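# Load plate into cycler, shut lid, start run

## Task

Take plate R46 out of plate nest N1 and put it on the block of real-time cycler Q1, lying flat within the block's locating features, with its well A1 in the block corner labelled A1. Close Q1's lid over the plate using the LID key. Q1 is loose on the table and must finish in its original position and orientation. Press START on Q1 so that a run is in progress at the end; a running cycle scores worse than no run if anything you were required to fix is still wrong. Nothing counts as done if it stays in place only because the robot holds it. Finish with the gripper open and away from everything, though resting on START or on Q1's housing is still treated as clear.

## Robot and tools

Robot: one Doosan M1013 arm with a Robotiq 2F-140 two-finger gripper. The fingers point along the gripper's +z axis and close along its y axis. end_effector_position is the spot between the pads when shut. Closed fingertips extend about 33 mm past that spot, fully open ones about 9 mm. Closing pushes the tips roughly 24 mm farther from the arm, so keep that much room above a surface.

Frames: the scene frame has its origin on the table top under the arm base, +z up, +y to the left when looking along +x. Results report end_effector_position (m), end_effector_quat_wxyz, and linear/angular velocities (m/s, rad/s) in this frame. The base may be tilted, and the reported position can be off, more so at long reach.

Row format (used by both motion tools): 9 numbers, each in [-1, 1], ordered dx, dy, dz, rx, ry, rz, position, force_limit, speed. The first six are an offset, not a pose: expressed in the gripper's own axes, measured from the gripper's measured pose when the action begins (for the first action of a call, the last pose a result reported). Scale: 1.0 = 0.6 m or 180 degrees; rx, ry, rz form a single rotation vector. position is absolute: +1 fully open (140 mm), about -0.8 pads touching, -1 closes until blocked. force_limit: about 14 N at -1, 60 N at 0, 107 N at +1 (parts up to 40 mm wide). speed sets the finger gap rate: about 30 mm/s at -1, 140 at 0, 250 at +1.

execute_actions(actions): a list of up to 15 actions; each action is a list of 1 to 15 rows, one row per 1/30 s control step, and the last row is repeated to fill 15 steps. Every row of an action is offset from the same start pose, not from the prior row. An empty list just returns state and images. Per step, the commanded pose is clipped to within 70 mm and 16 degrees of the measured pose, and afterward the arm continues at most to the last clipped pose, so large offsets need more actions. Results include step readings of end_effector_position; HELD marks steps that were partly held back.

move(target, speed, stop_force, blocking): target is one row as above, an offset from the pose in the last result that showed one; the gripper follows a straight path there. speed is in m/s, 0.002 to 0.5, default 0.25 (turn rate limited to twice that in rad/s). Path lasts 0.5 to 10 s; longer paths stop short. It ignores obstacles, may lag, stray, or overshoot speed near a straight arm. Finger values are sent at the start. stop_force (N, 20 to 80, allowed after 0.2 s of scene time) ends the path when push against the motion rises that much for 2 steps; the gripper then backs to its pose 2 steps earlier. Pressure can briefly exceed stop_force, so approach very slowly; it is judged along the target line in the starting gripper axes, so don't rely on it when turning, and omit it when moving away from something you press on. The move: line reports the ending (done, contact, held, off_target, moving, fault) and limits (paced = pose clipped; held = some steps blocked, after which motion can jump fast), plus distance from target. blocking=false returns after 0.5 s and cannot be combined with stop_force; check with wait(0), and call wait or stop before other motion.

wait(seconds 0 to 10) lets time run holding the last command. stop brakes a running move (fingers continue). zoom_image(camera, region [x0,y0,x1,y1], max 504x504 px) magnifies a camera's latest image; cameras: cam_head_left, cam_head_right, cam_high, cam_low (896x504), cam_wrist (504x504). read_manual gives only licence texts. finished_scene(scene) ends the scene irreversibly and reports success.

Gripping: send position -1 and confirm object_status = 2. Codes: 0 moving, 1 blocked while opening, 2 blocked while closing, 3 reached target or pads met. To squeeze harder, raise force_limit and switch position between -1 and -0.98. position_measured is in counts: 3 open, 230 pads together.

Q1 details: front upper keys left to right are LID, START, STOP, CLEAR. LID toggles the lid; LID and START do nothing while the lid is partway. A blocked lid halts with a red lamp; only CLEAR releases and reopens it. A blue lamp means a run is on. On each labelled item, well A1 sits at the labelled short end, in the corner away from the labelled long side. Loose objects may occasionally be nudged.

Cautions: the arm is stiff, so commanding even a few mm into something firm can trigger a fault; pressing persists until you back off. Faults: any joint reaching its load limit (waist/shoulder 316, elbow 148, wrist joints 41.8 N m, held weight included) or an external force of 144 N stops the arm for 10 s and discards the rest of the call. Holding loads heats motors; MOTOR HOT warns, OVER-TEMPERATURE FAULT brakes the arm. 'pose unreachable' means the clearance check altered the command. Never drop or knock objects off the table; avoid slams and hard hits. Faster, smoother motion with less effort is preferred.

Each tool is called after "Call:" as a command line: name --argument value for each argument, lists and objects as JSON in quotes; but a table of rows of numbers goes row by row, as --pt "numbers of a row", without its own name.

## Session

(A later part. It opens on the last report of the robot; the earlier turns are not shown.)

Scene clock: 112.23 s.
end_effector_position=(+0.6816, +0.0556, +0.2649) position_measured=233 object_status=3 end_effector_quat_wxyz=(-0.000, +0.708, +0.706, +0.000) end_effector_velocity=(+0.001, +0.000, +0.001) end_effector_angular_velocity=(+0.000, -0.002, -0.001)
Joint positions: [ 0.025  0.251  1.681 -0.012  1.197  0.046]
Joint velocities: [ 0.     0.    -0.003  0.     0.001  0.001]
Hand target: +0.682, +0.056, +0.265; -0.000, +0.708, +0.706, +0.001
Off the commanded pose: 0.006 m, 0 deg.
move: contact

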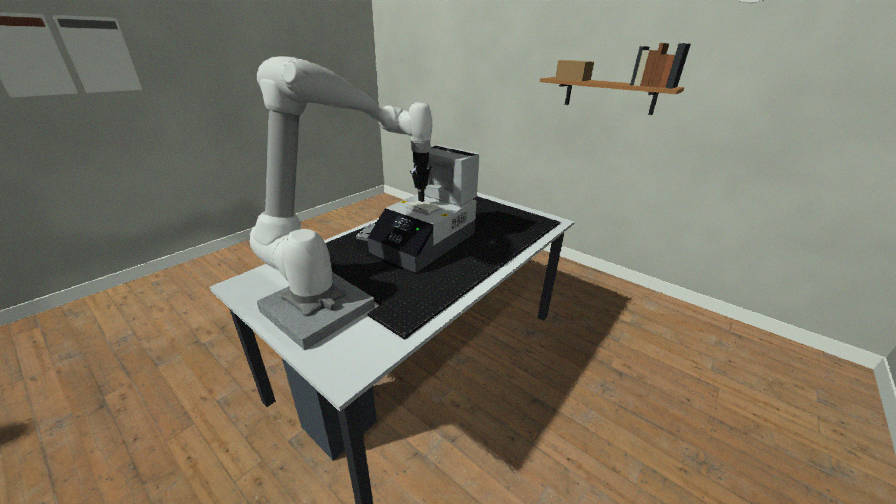

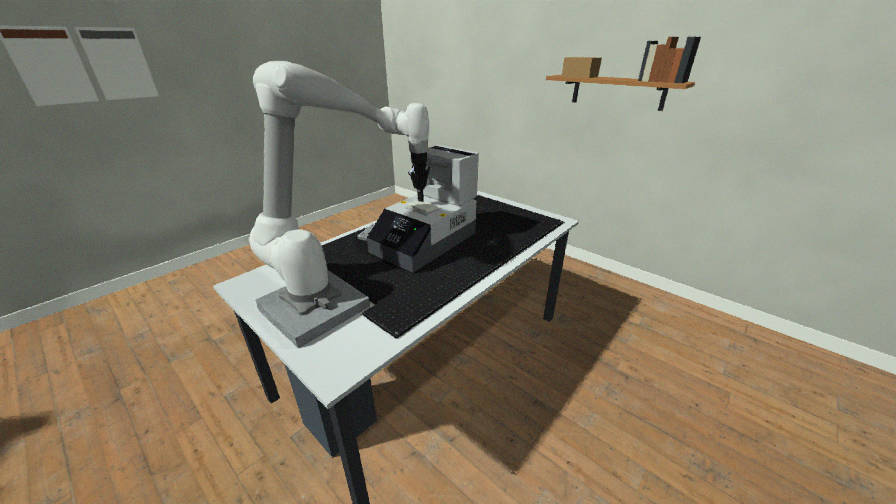

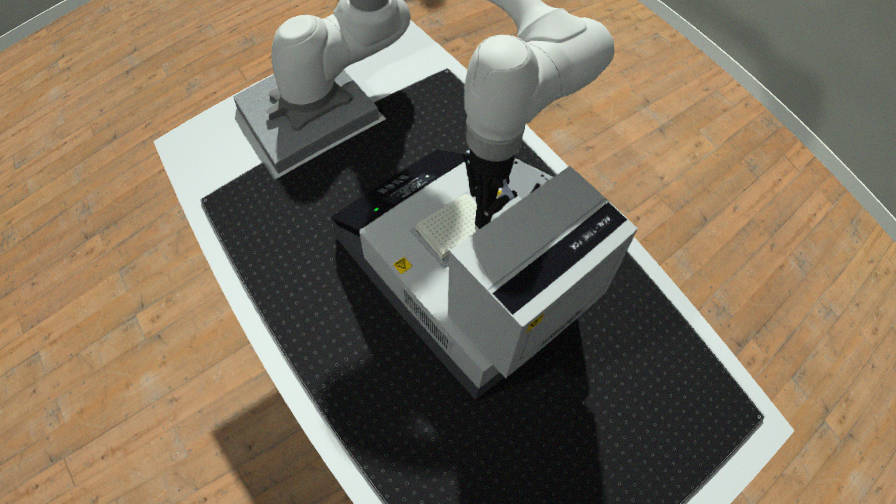

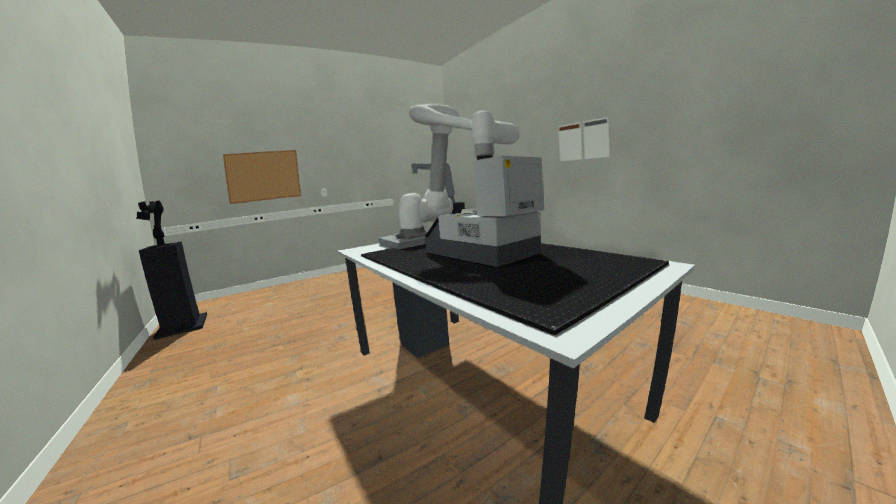

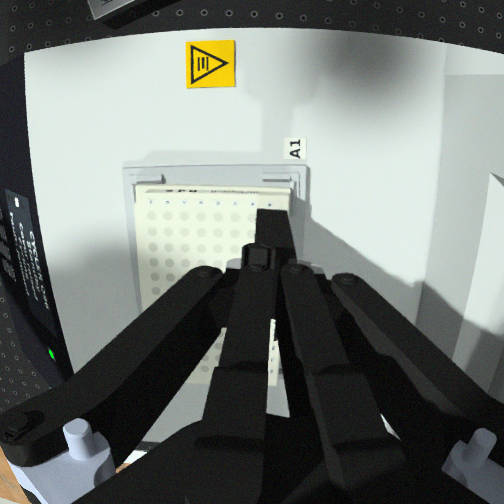

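Call:
move --target '[0,0,-0.015,0,0,0,-1,0,0.5]' --speed 0.05

Call:
move --target '[-0.16,0,0,0,0,0,-1,0,0.5]' --speed 0.1

Call:
move --target '[0,0,0.03,0,0,0,-1,0,0.5]' --speed 0.006 --stop_force 20

Scene clock: 113.20 s.
end_effector_position=(+0.6816, +0.0556, +0.2739) position_measured=233 object_status=3 end_effector_quat_wxyz=(-0.000, +0.708, +0.706, +0.000) end_effector_velocity=(-0.001, -0.000, -0.000) end_effector_angular_velocity=(-0.001, +0.001, +0.001)
Joint positions: [ 0.025  0.246  1.671 -0.012  1.213  0.046]
Joint velocities: [ 0.    -0.     0.001 -0.001  0.001 -0.   ]
Hand target: +0.682, +0.056, +0.274; -0.000, +0.708, +0.706, +0.000
Off the commanded pose: 0.000 m, 0 deg.
move: done

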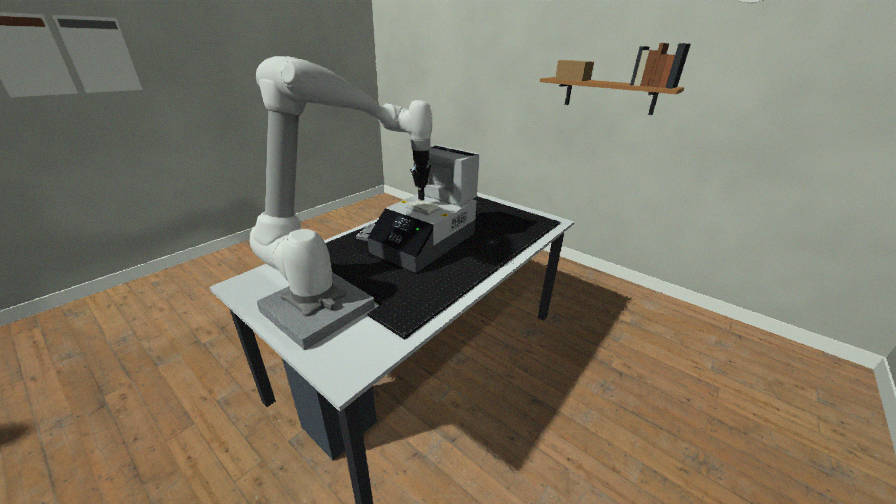

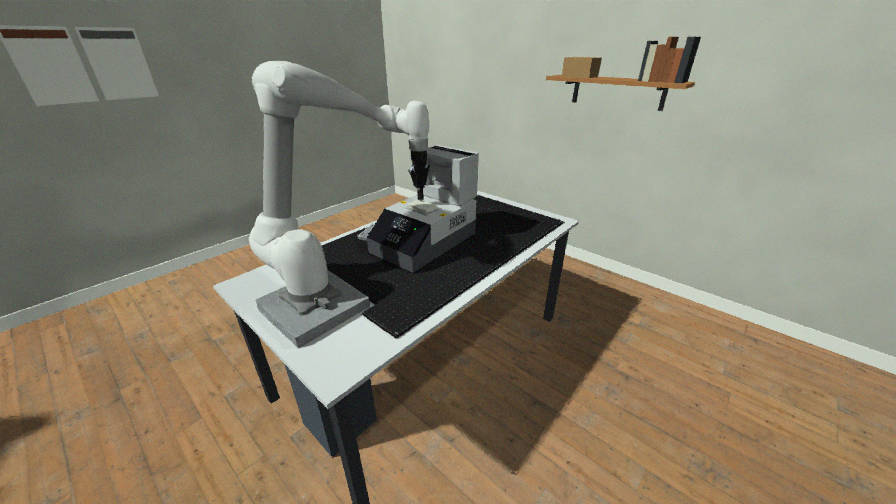

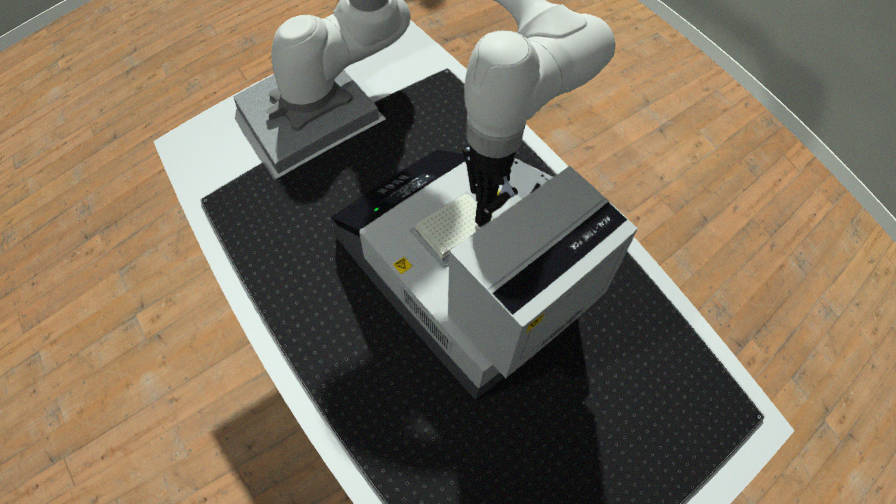

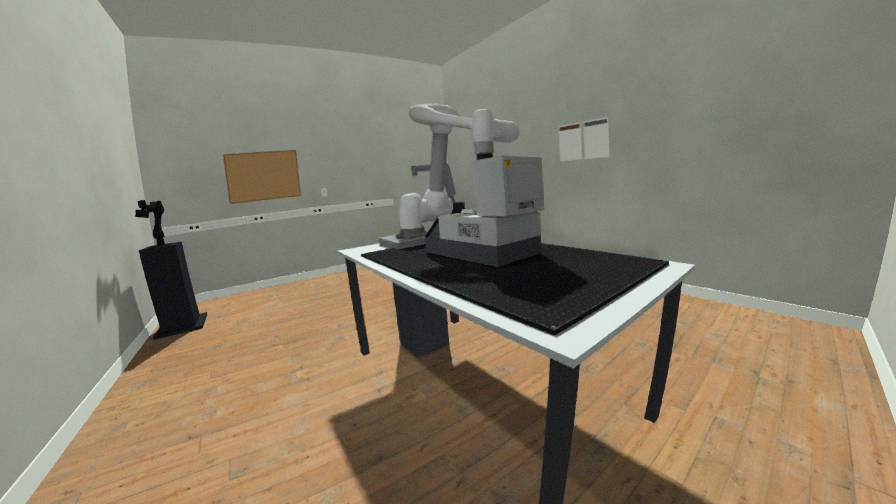

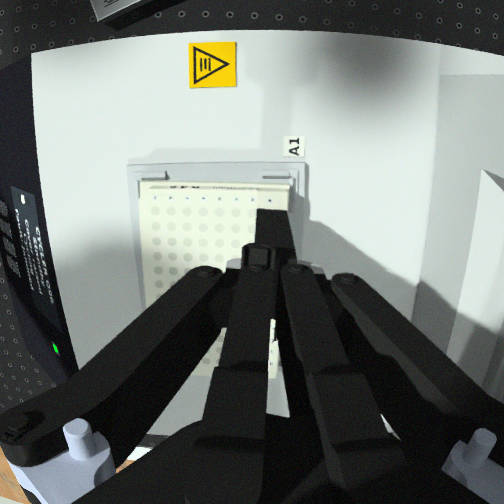

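Scene clock: 114.43 s.
end_effector_position=(+0.6813, -0.0404, +0.2738) position_measured=233 object_status=3 end_effector_quat_wxyz=(-0.000, +0.708, +0.706, +0.000) end_effector_velocity=(+0.000, -0.000, +0.001) end_effector_angular_velocity=(+0.001, -0.001, -0.000)
Joint positions: [-0.117  0.242  1.674 -0.01   1.212 -0.097]
Joint velocities: [-0.001 -0.    -0.001  0.001  0.    -0.001]
Hand target: +0.681, -0.040, +0.274; -0.000, +0.708, +0.706, +0.000
Off the commanded pose: 0.000 m, 0 deg.
move: done

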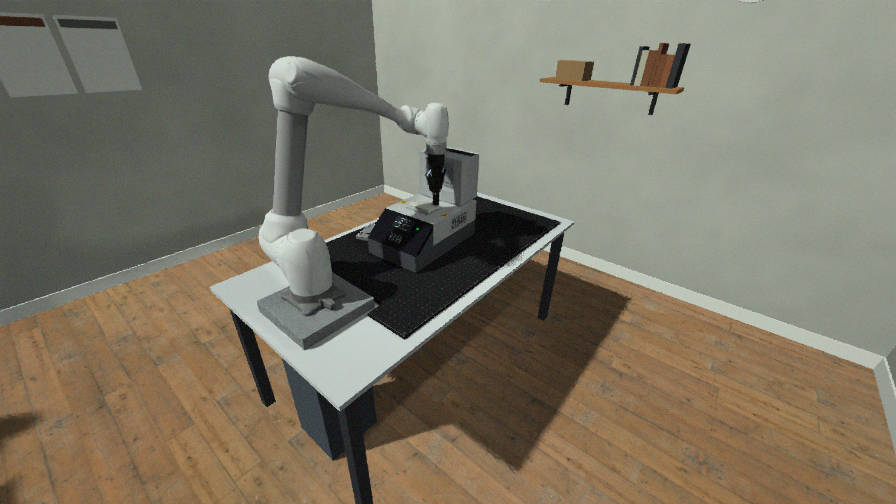

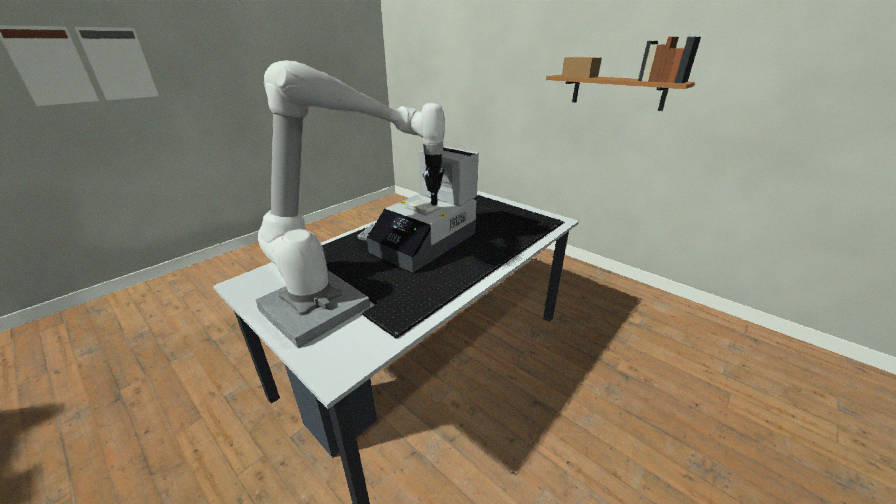

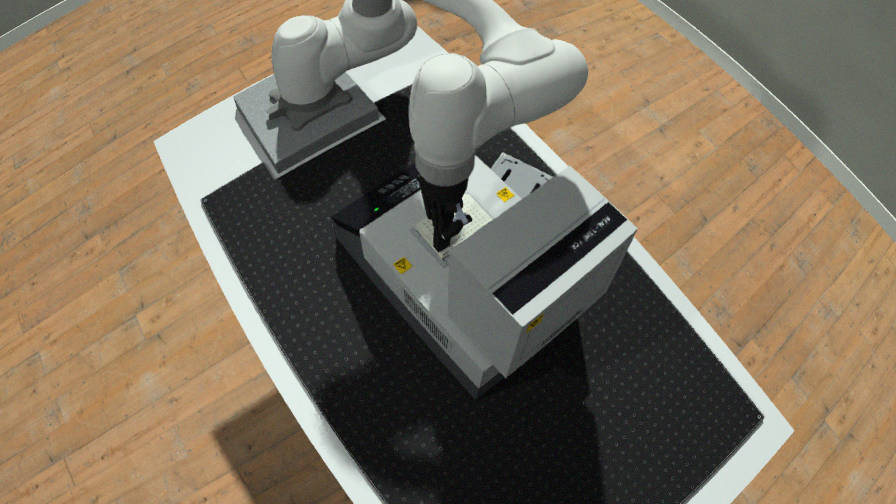

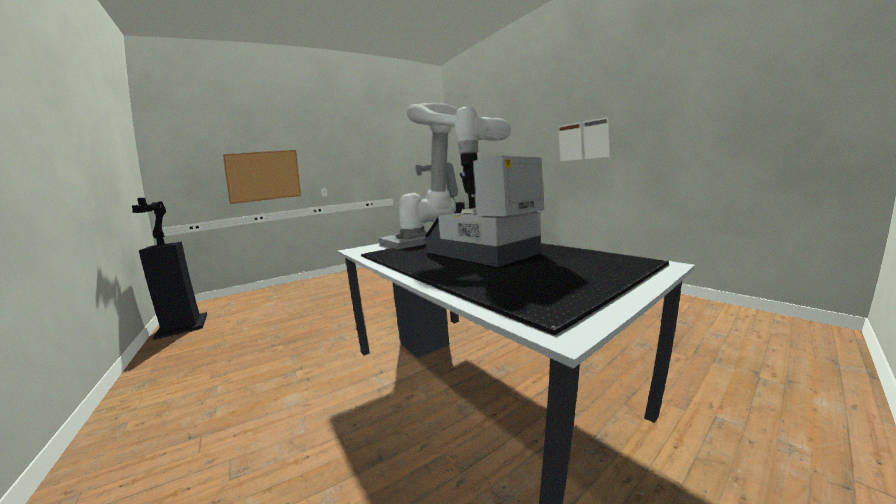

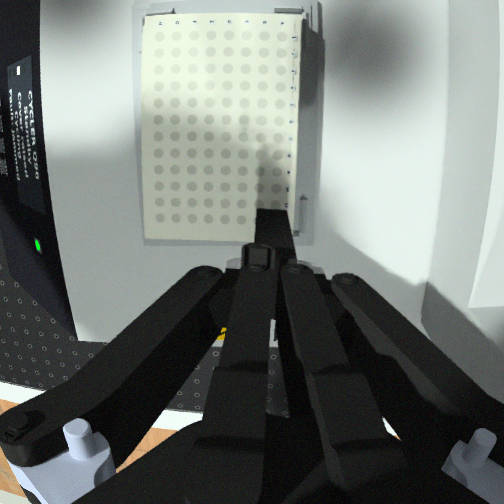

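Scene clock: 116.10 s.
end_effector_position=(+0.6812, -0.0404, +0.2656) position_measured=233 object_status=3 end_effector_quat_wxyz=(-0.000, +0.708, +0.706, +0.000) end_effector_velocity=(+0.001, -0.000, +0.002) end_effector_angular_velocity=(+0.000, -0.001, +0.000)
Joint positions: [-0.117  0.247  1.684 -0.01   1.198 -0.097]
Joint velocities: [-0.     0.    -0.004  0.     0.003 -0.   ]
Hand target: +0.681, -0.040, +0.266; -0.000, +0.708, +0.706, +0.000
Off the commanded pose: 0.010 m, 0 deg.
move: contact

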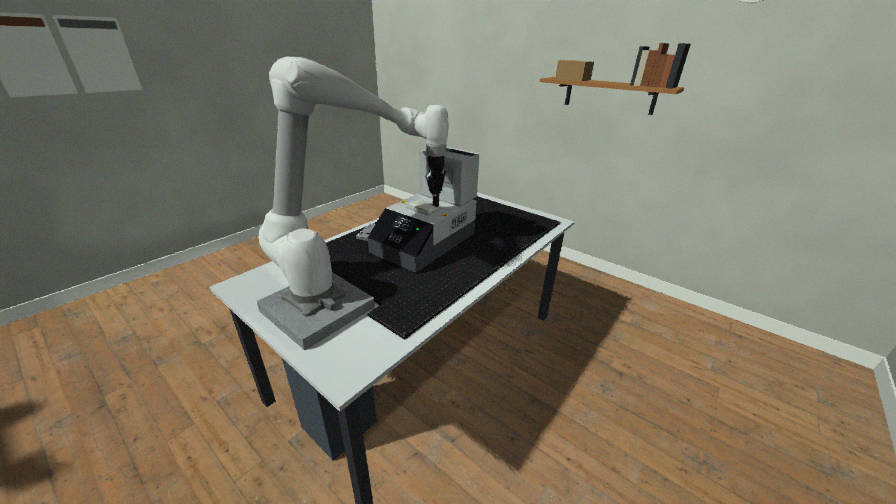

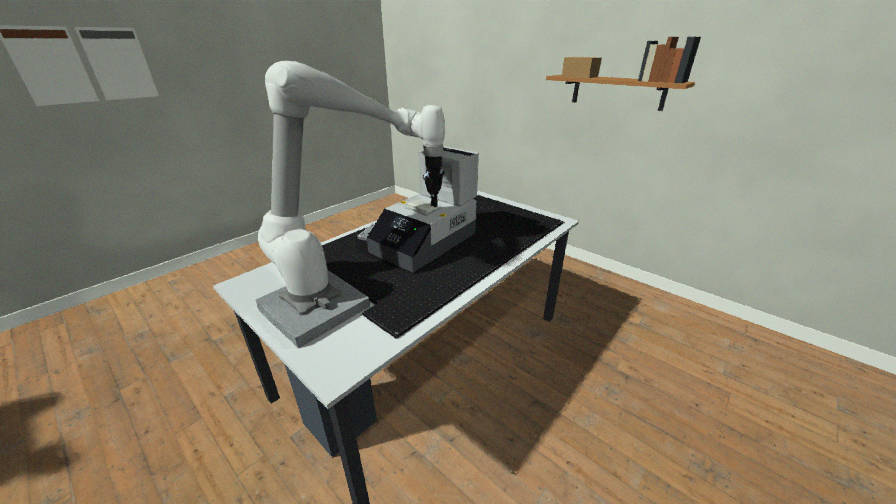

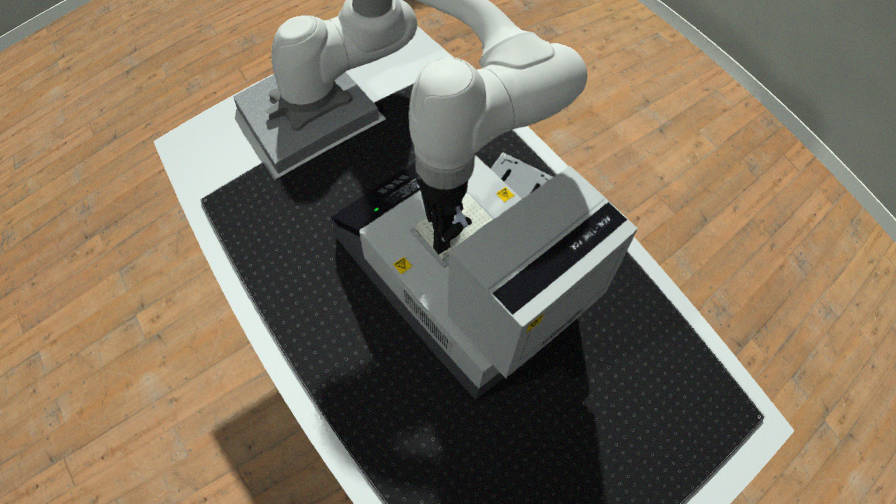

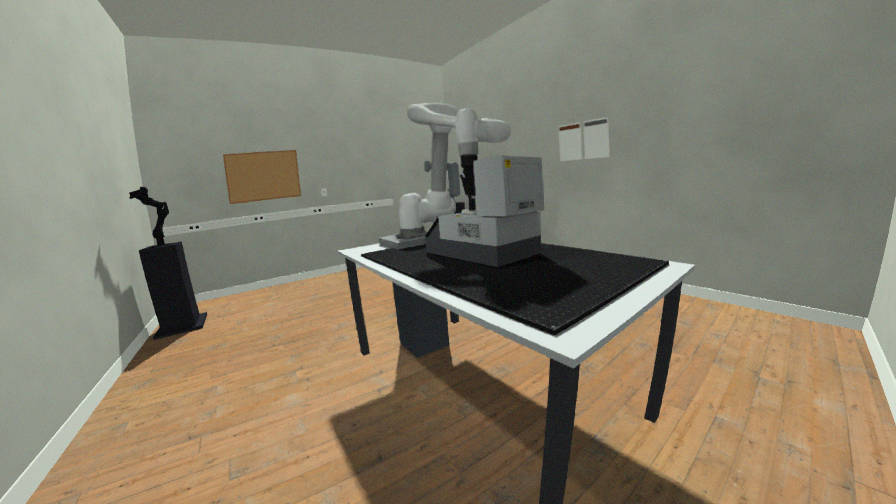

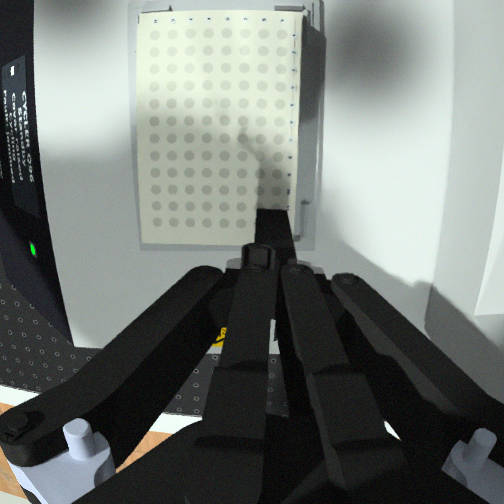

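Call:
move --target '[0,0,-0.015,0,0,0,-1,0,0.5]' --speed 0.05

Call:
move --target '[0,-0.1,0,0,0,0,-1,0,0.5]' --speed 0.1

Call:
move --target '[0,0,0.03,0,0,0,-1,0,0.5]' --speed 0.006 --stop_force 20

Scene clock: 117.00 s.
end_effector_position=(+0.6812, -0.0404, +0.2745) position_measured=233 object_status=3 end_effector_quat_wxyz=(-0.000, +0.708, +0.706, +0.000) end_effector_velocity=(-0.000, +0.000, -0.000) end_effector_angular_velocity=(+0.001, +0.001, -0.000)
Joint positions: [-0.117  0.242  1.673 -0.01   1.214 -0.097]
Joint velocities: [ 0.     0.     0.     0.001  0.    -0.   ]
Hand target: +0.681, -0.040, +0.275; -0.000, +0.708, +0.706, +0.000
Off the commanded pose: 0.000 m, 0 deg.
move: done

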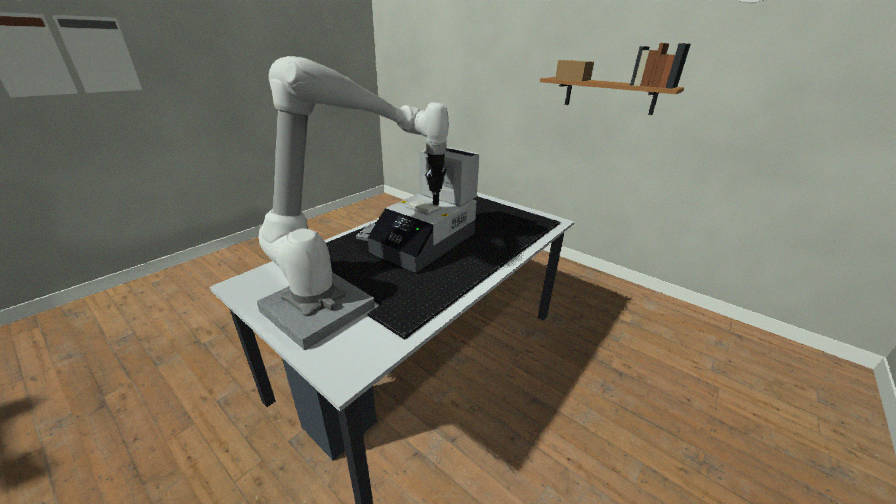

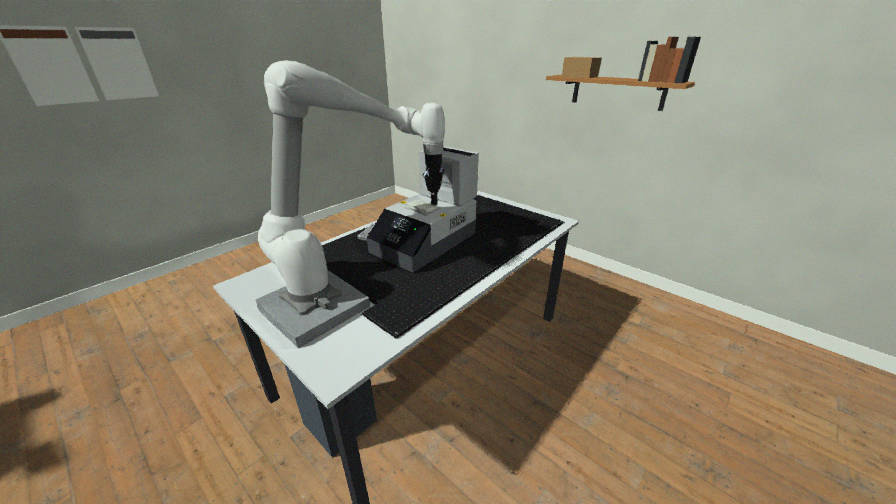

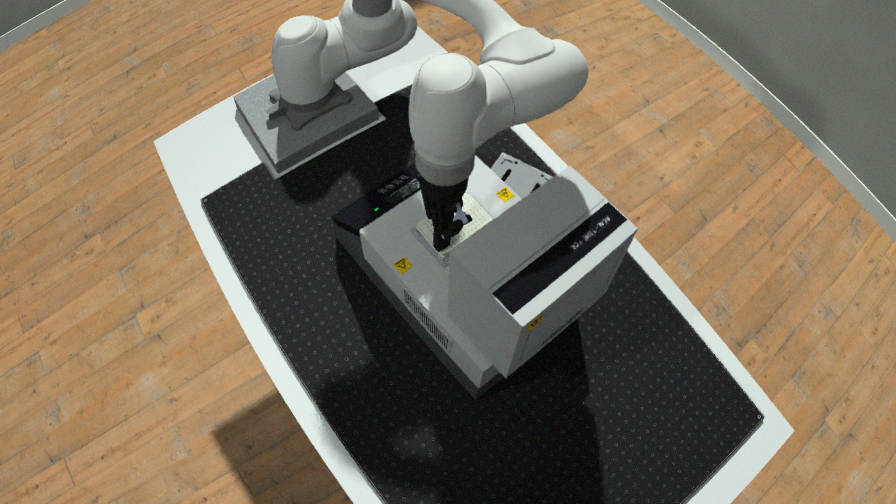

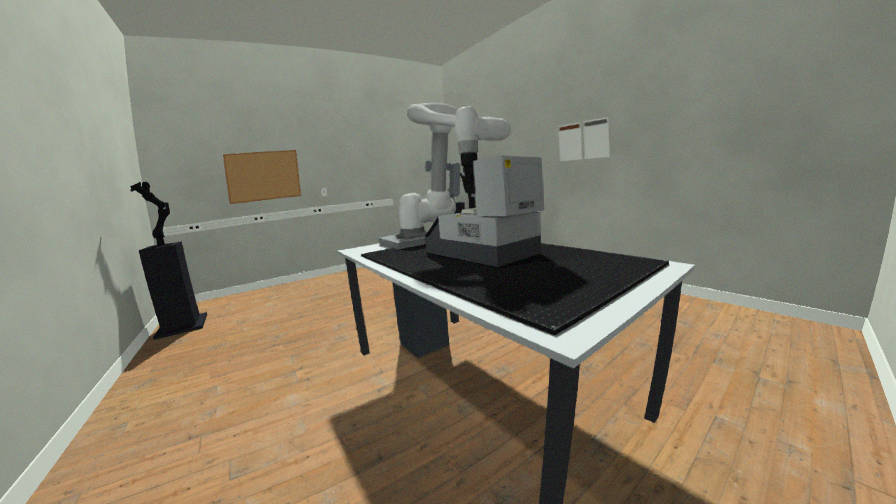

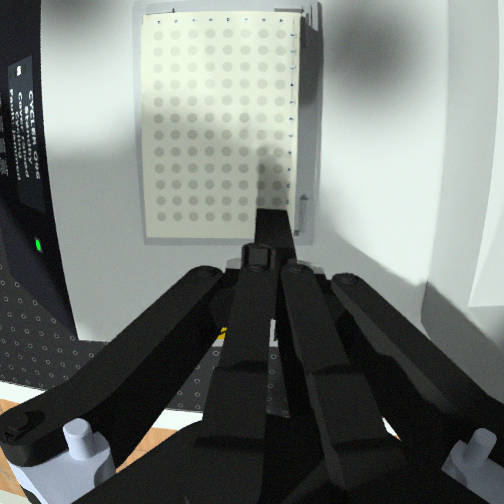

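Scene clock: 117.90 s.
end_effector_position=(+0.6212, -0.0403, +0.2746) position_measured=233 object_status=3 end_effector_quat_wxyz=(-0.000, +0.708, +0.706, +0.000) end_effector_velocity=(+0.000, +0.000, -0.001) end_effector_angular_velocity=(+0.000, +0.002, -0.001)
Joint positions: [-0.127  0.15   1.787 -0.01   1.192 -0.106]
Joint velocities: [ 0.     0.001 -0.001 -0.     0.001  0.001]
Hand target: +0.621, -0.040, +0.275; -0.000, +0.708, +0.706, +0.000
Off the commanded pose: 0.000 m, 0 deg.
move: done

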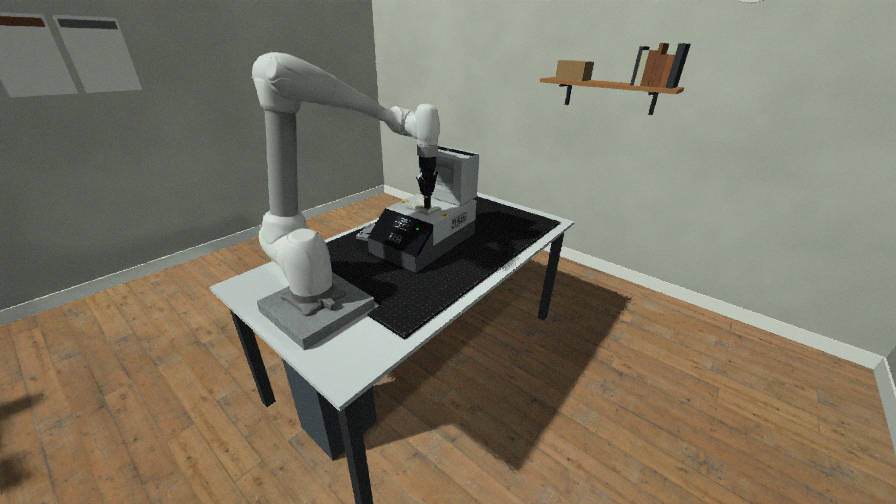

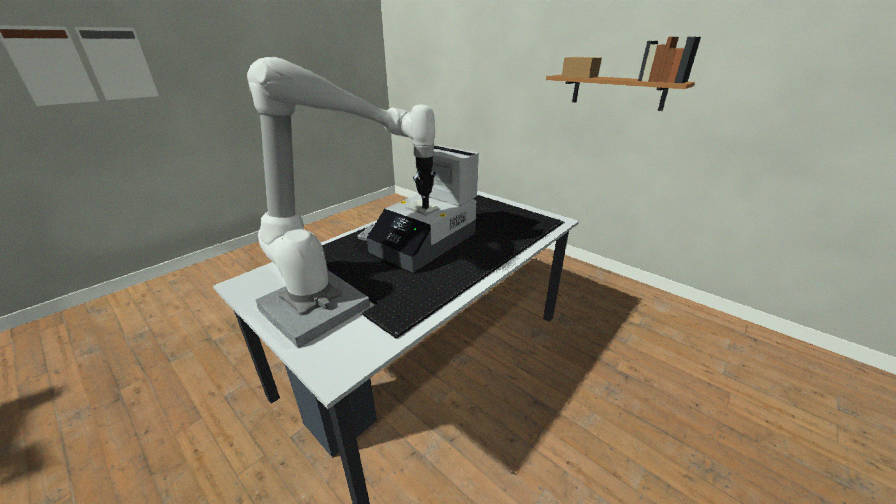

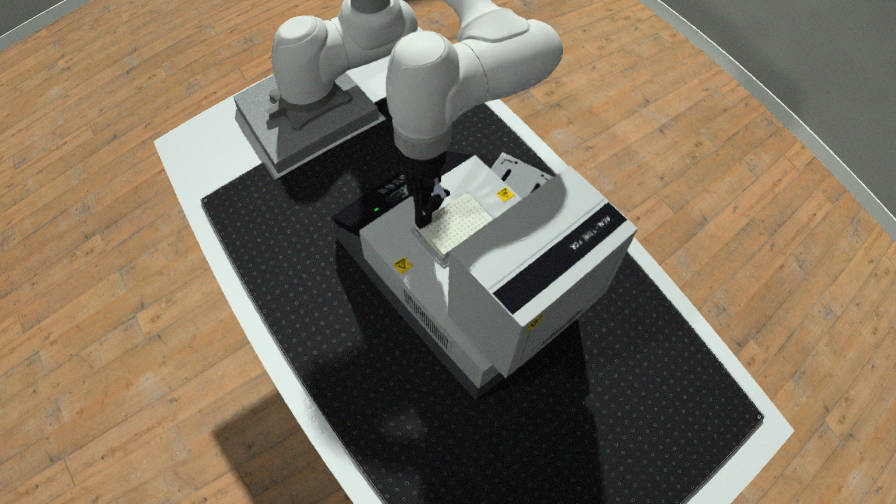

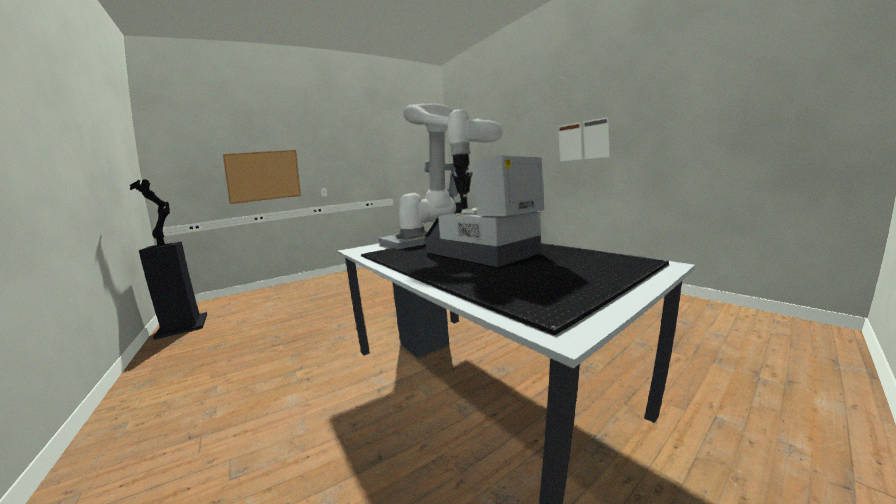

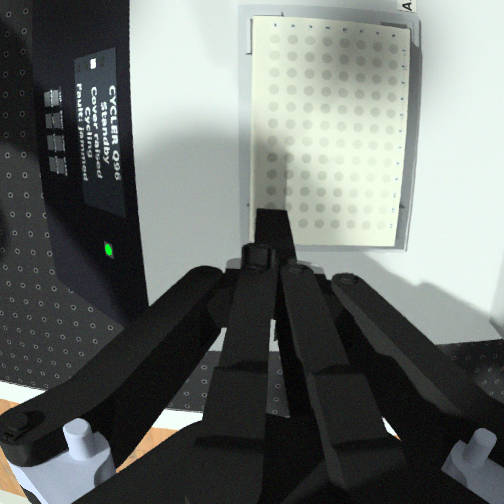

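Scene clock: 119.63 s.
end_effector_position=(+0.6211, -0.0402, +0.2659) position_measured=233 object_status=3 end_effector_quat_wxyz=(-0.001, +0.708, +0.706, +0.000) end_effector_velocity=(-0.000, -0.000, +0.000) end_effector_angular_velocity=(+0.000, +0.001, -0.001)
Joint positions: [-0.127  0.156  1.797 -0.01   1.176 -0.106]
Joint velocities: [-0.    -0.    -0.001 -0.     0.002  0.001]
Hand target: +0.621, -0.040, +0.266; -0.000, +0.708, +0.706, +0.000
Off the commanded pose: 0.009 m, 0 deg.
move: contact

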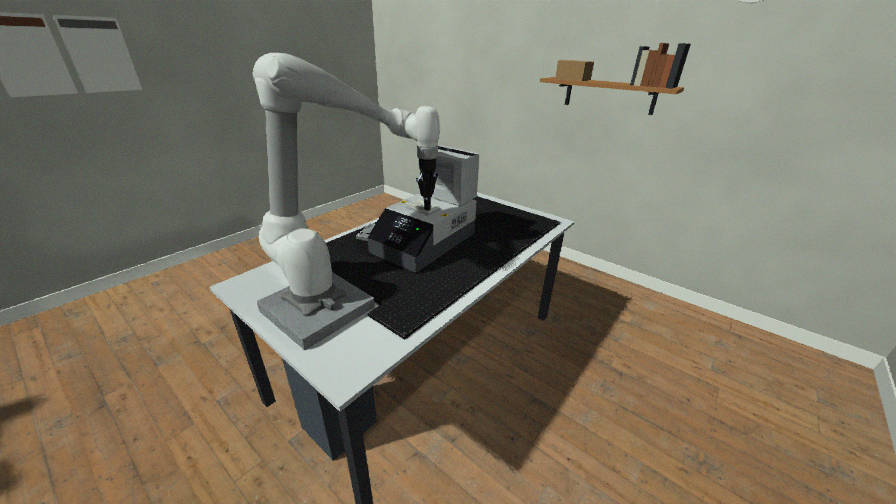

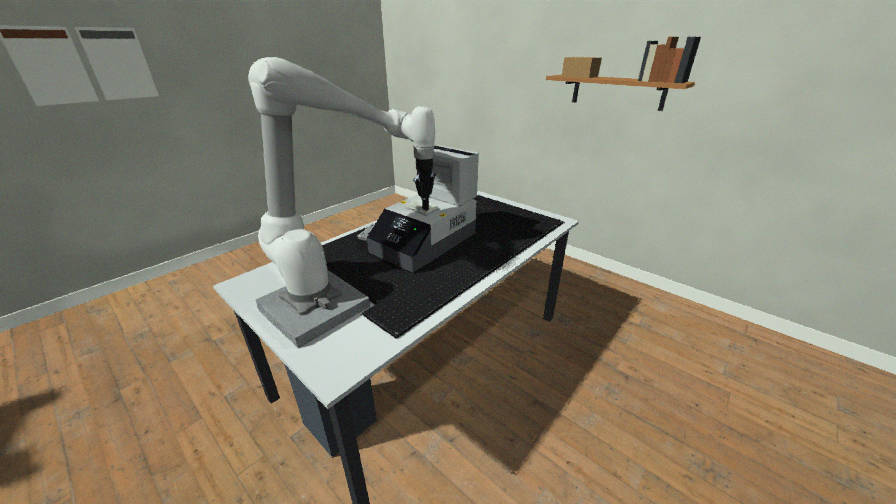

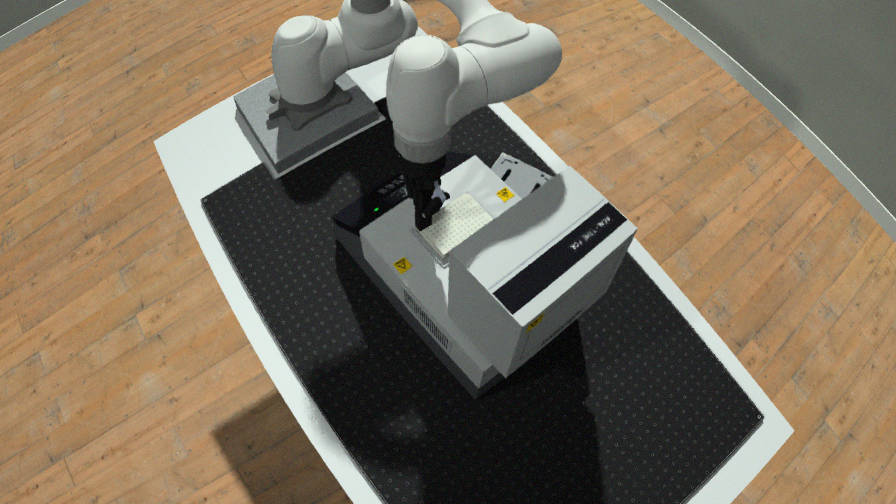

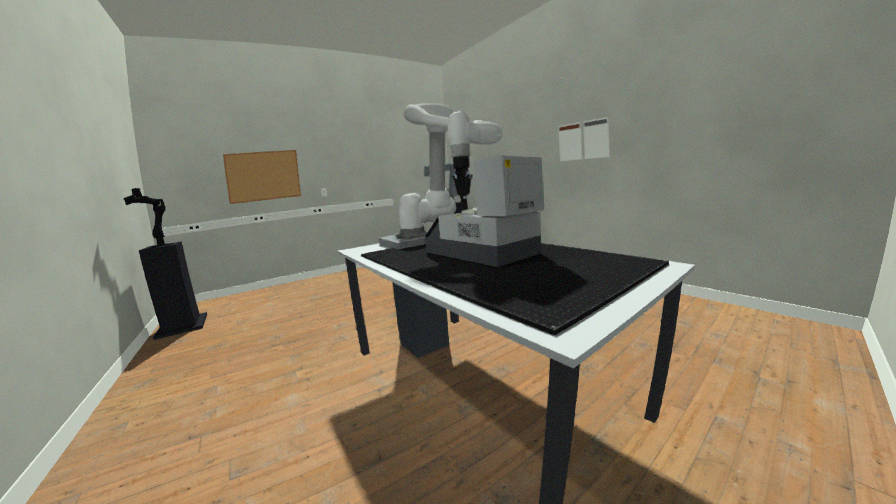

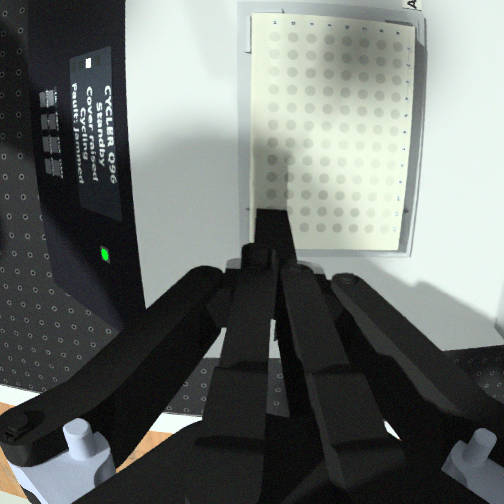

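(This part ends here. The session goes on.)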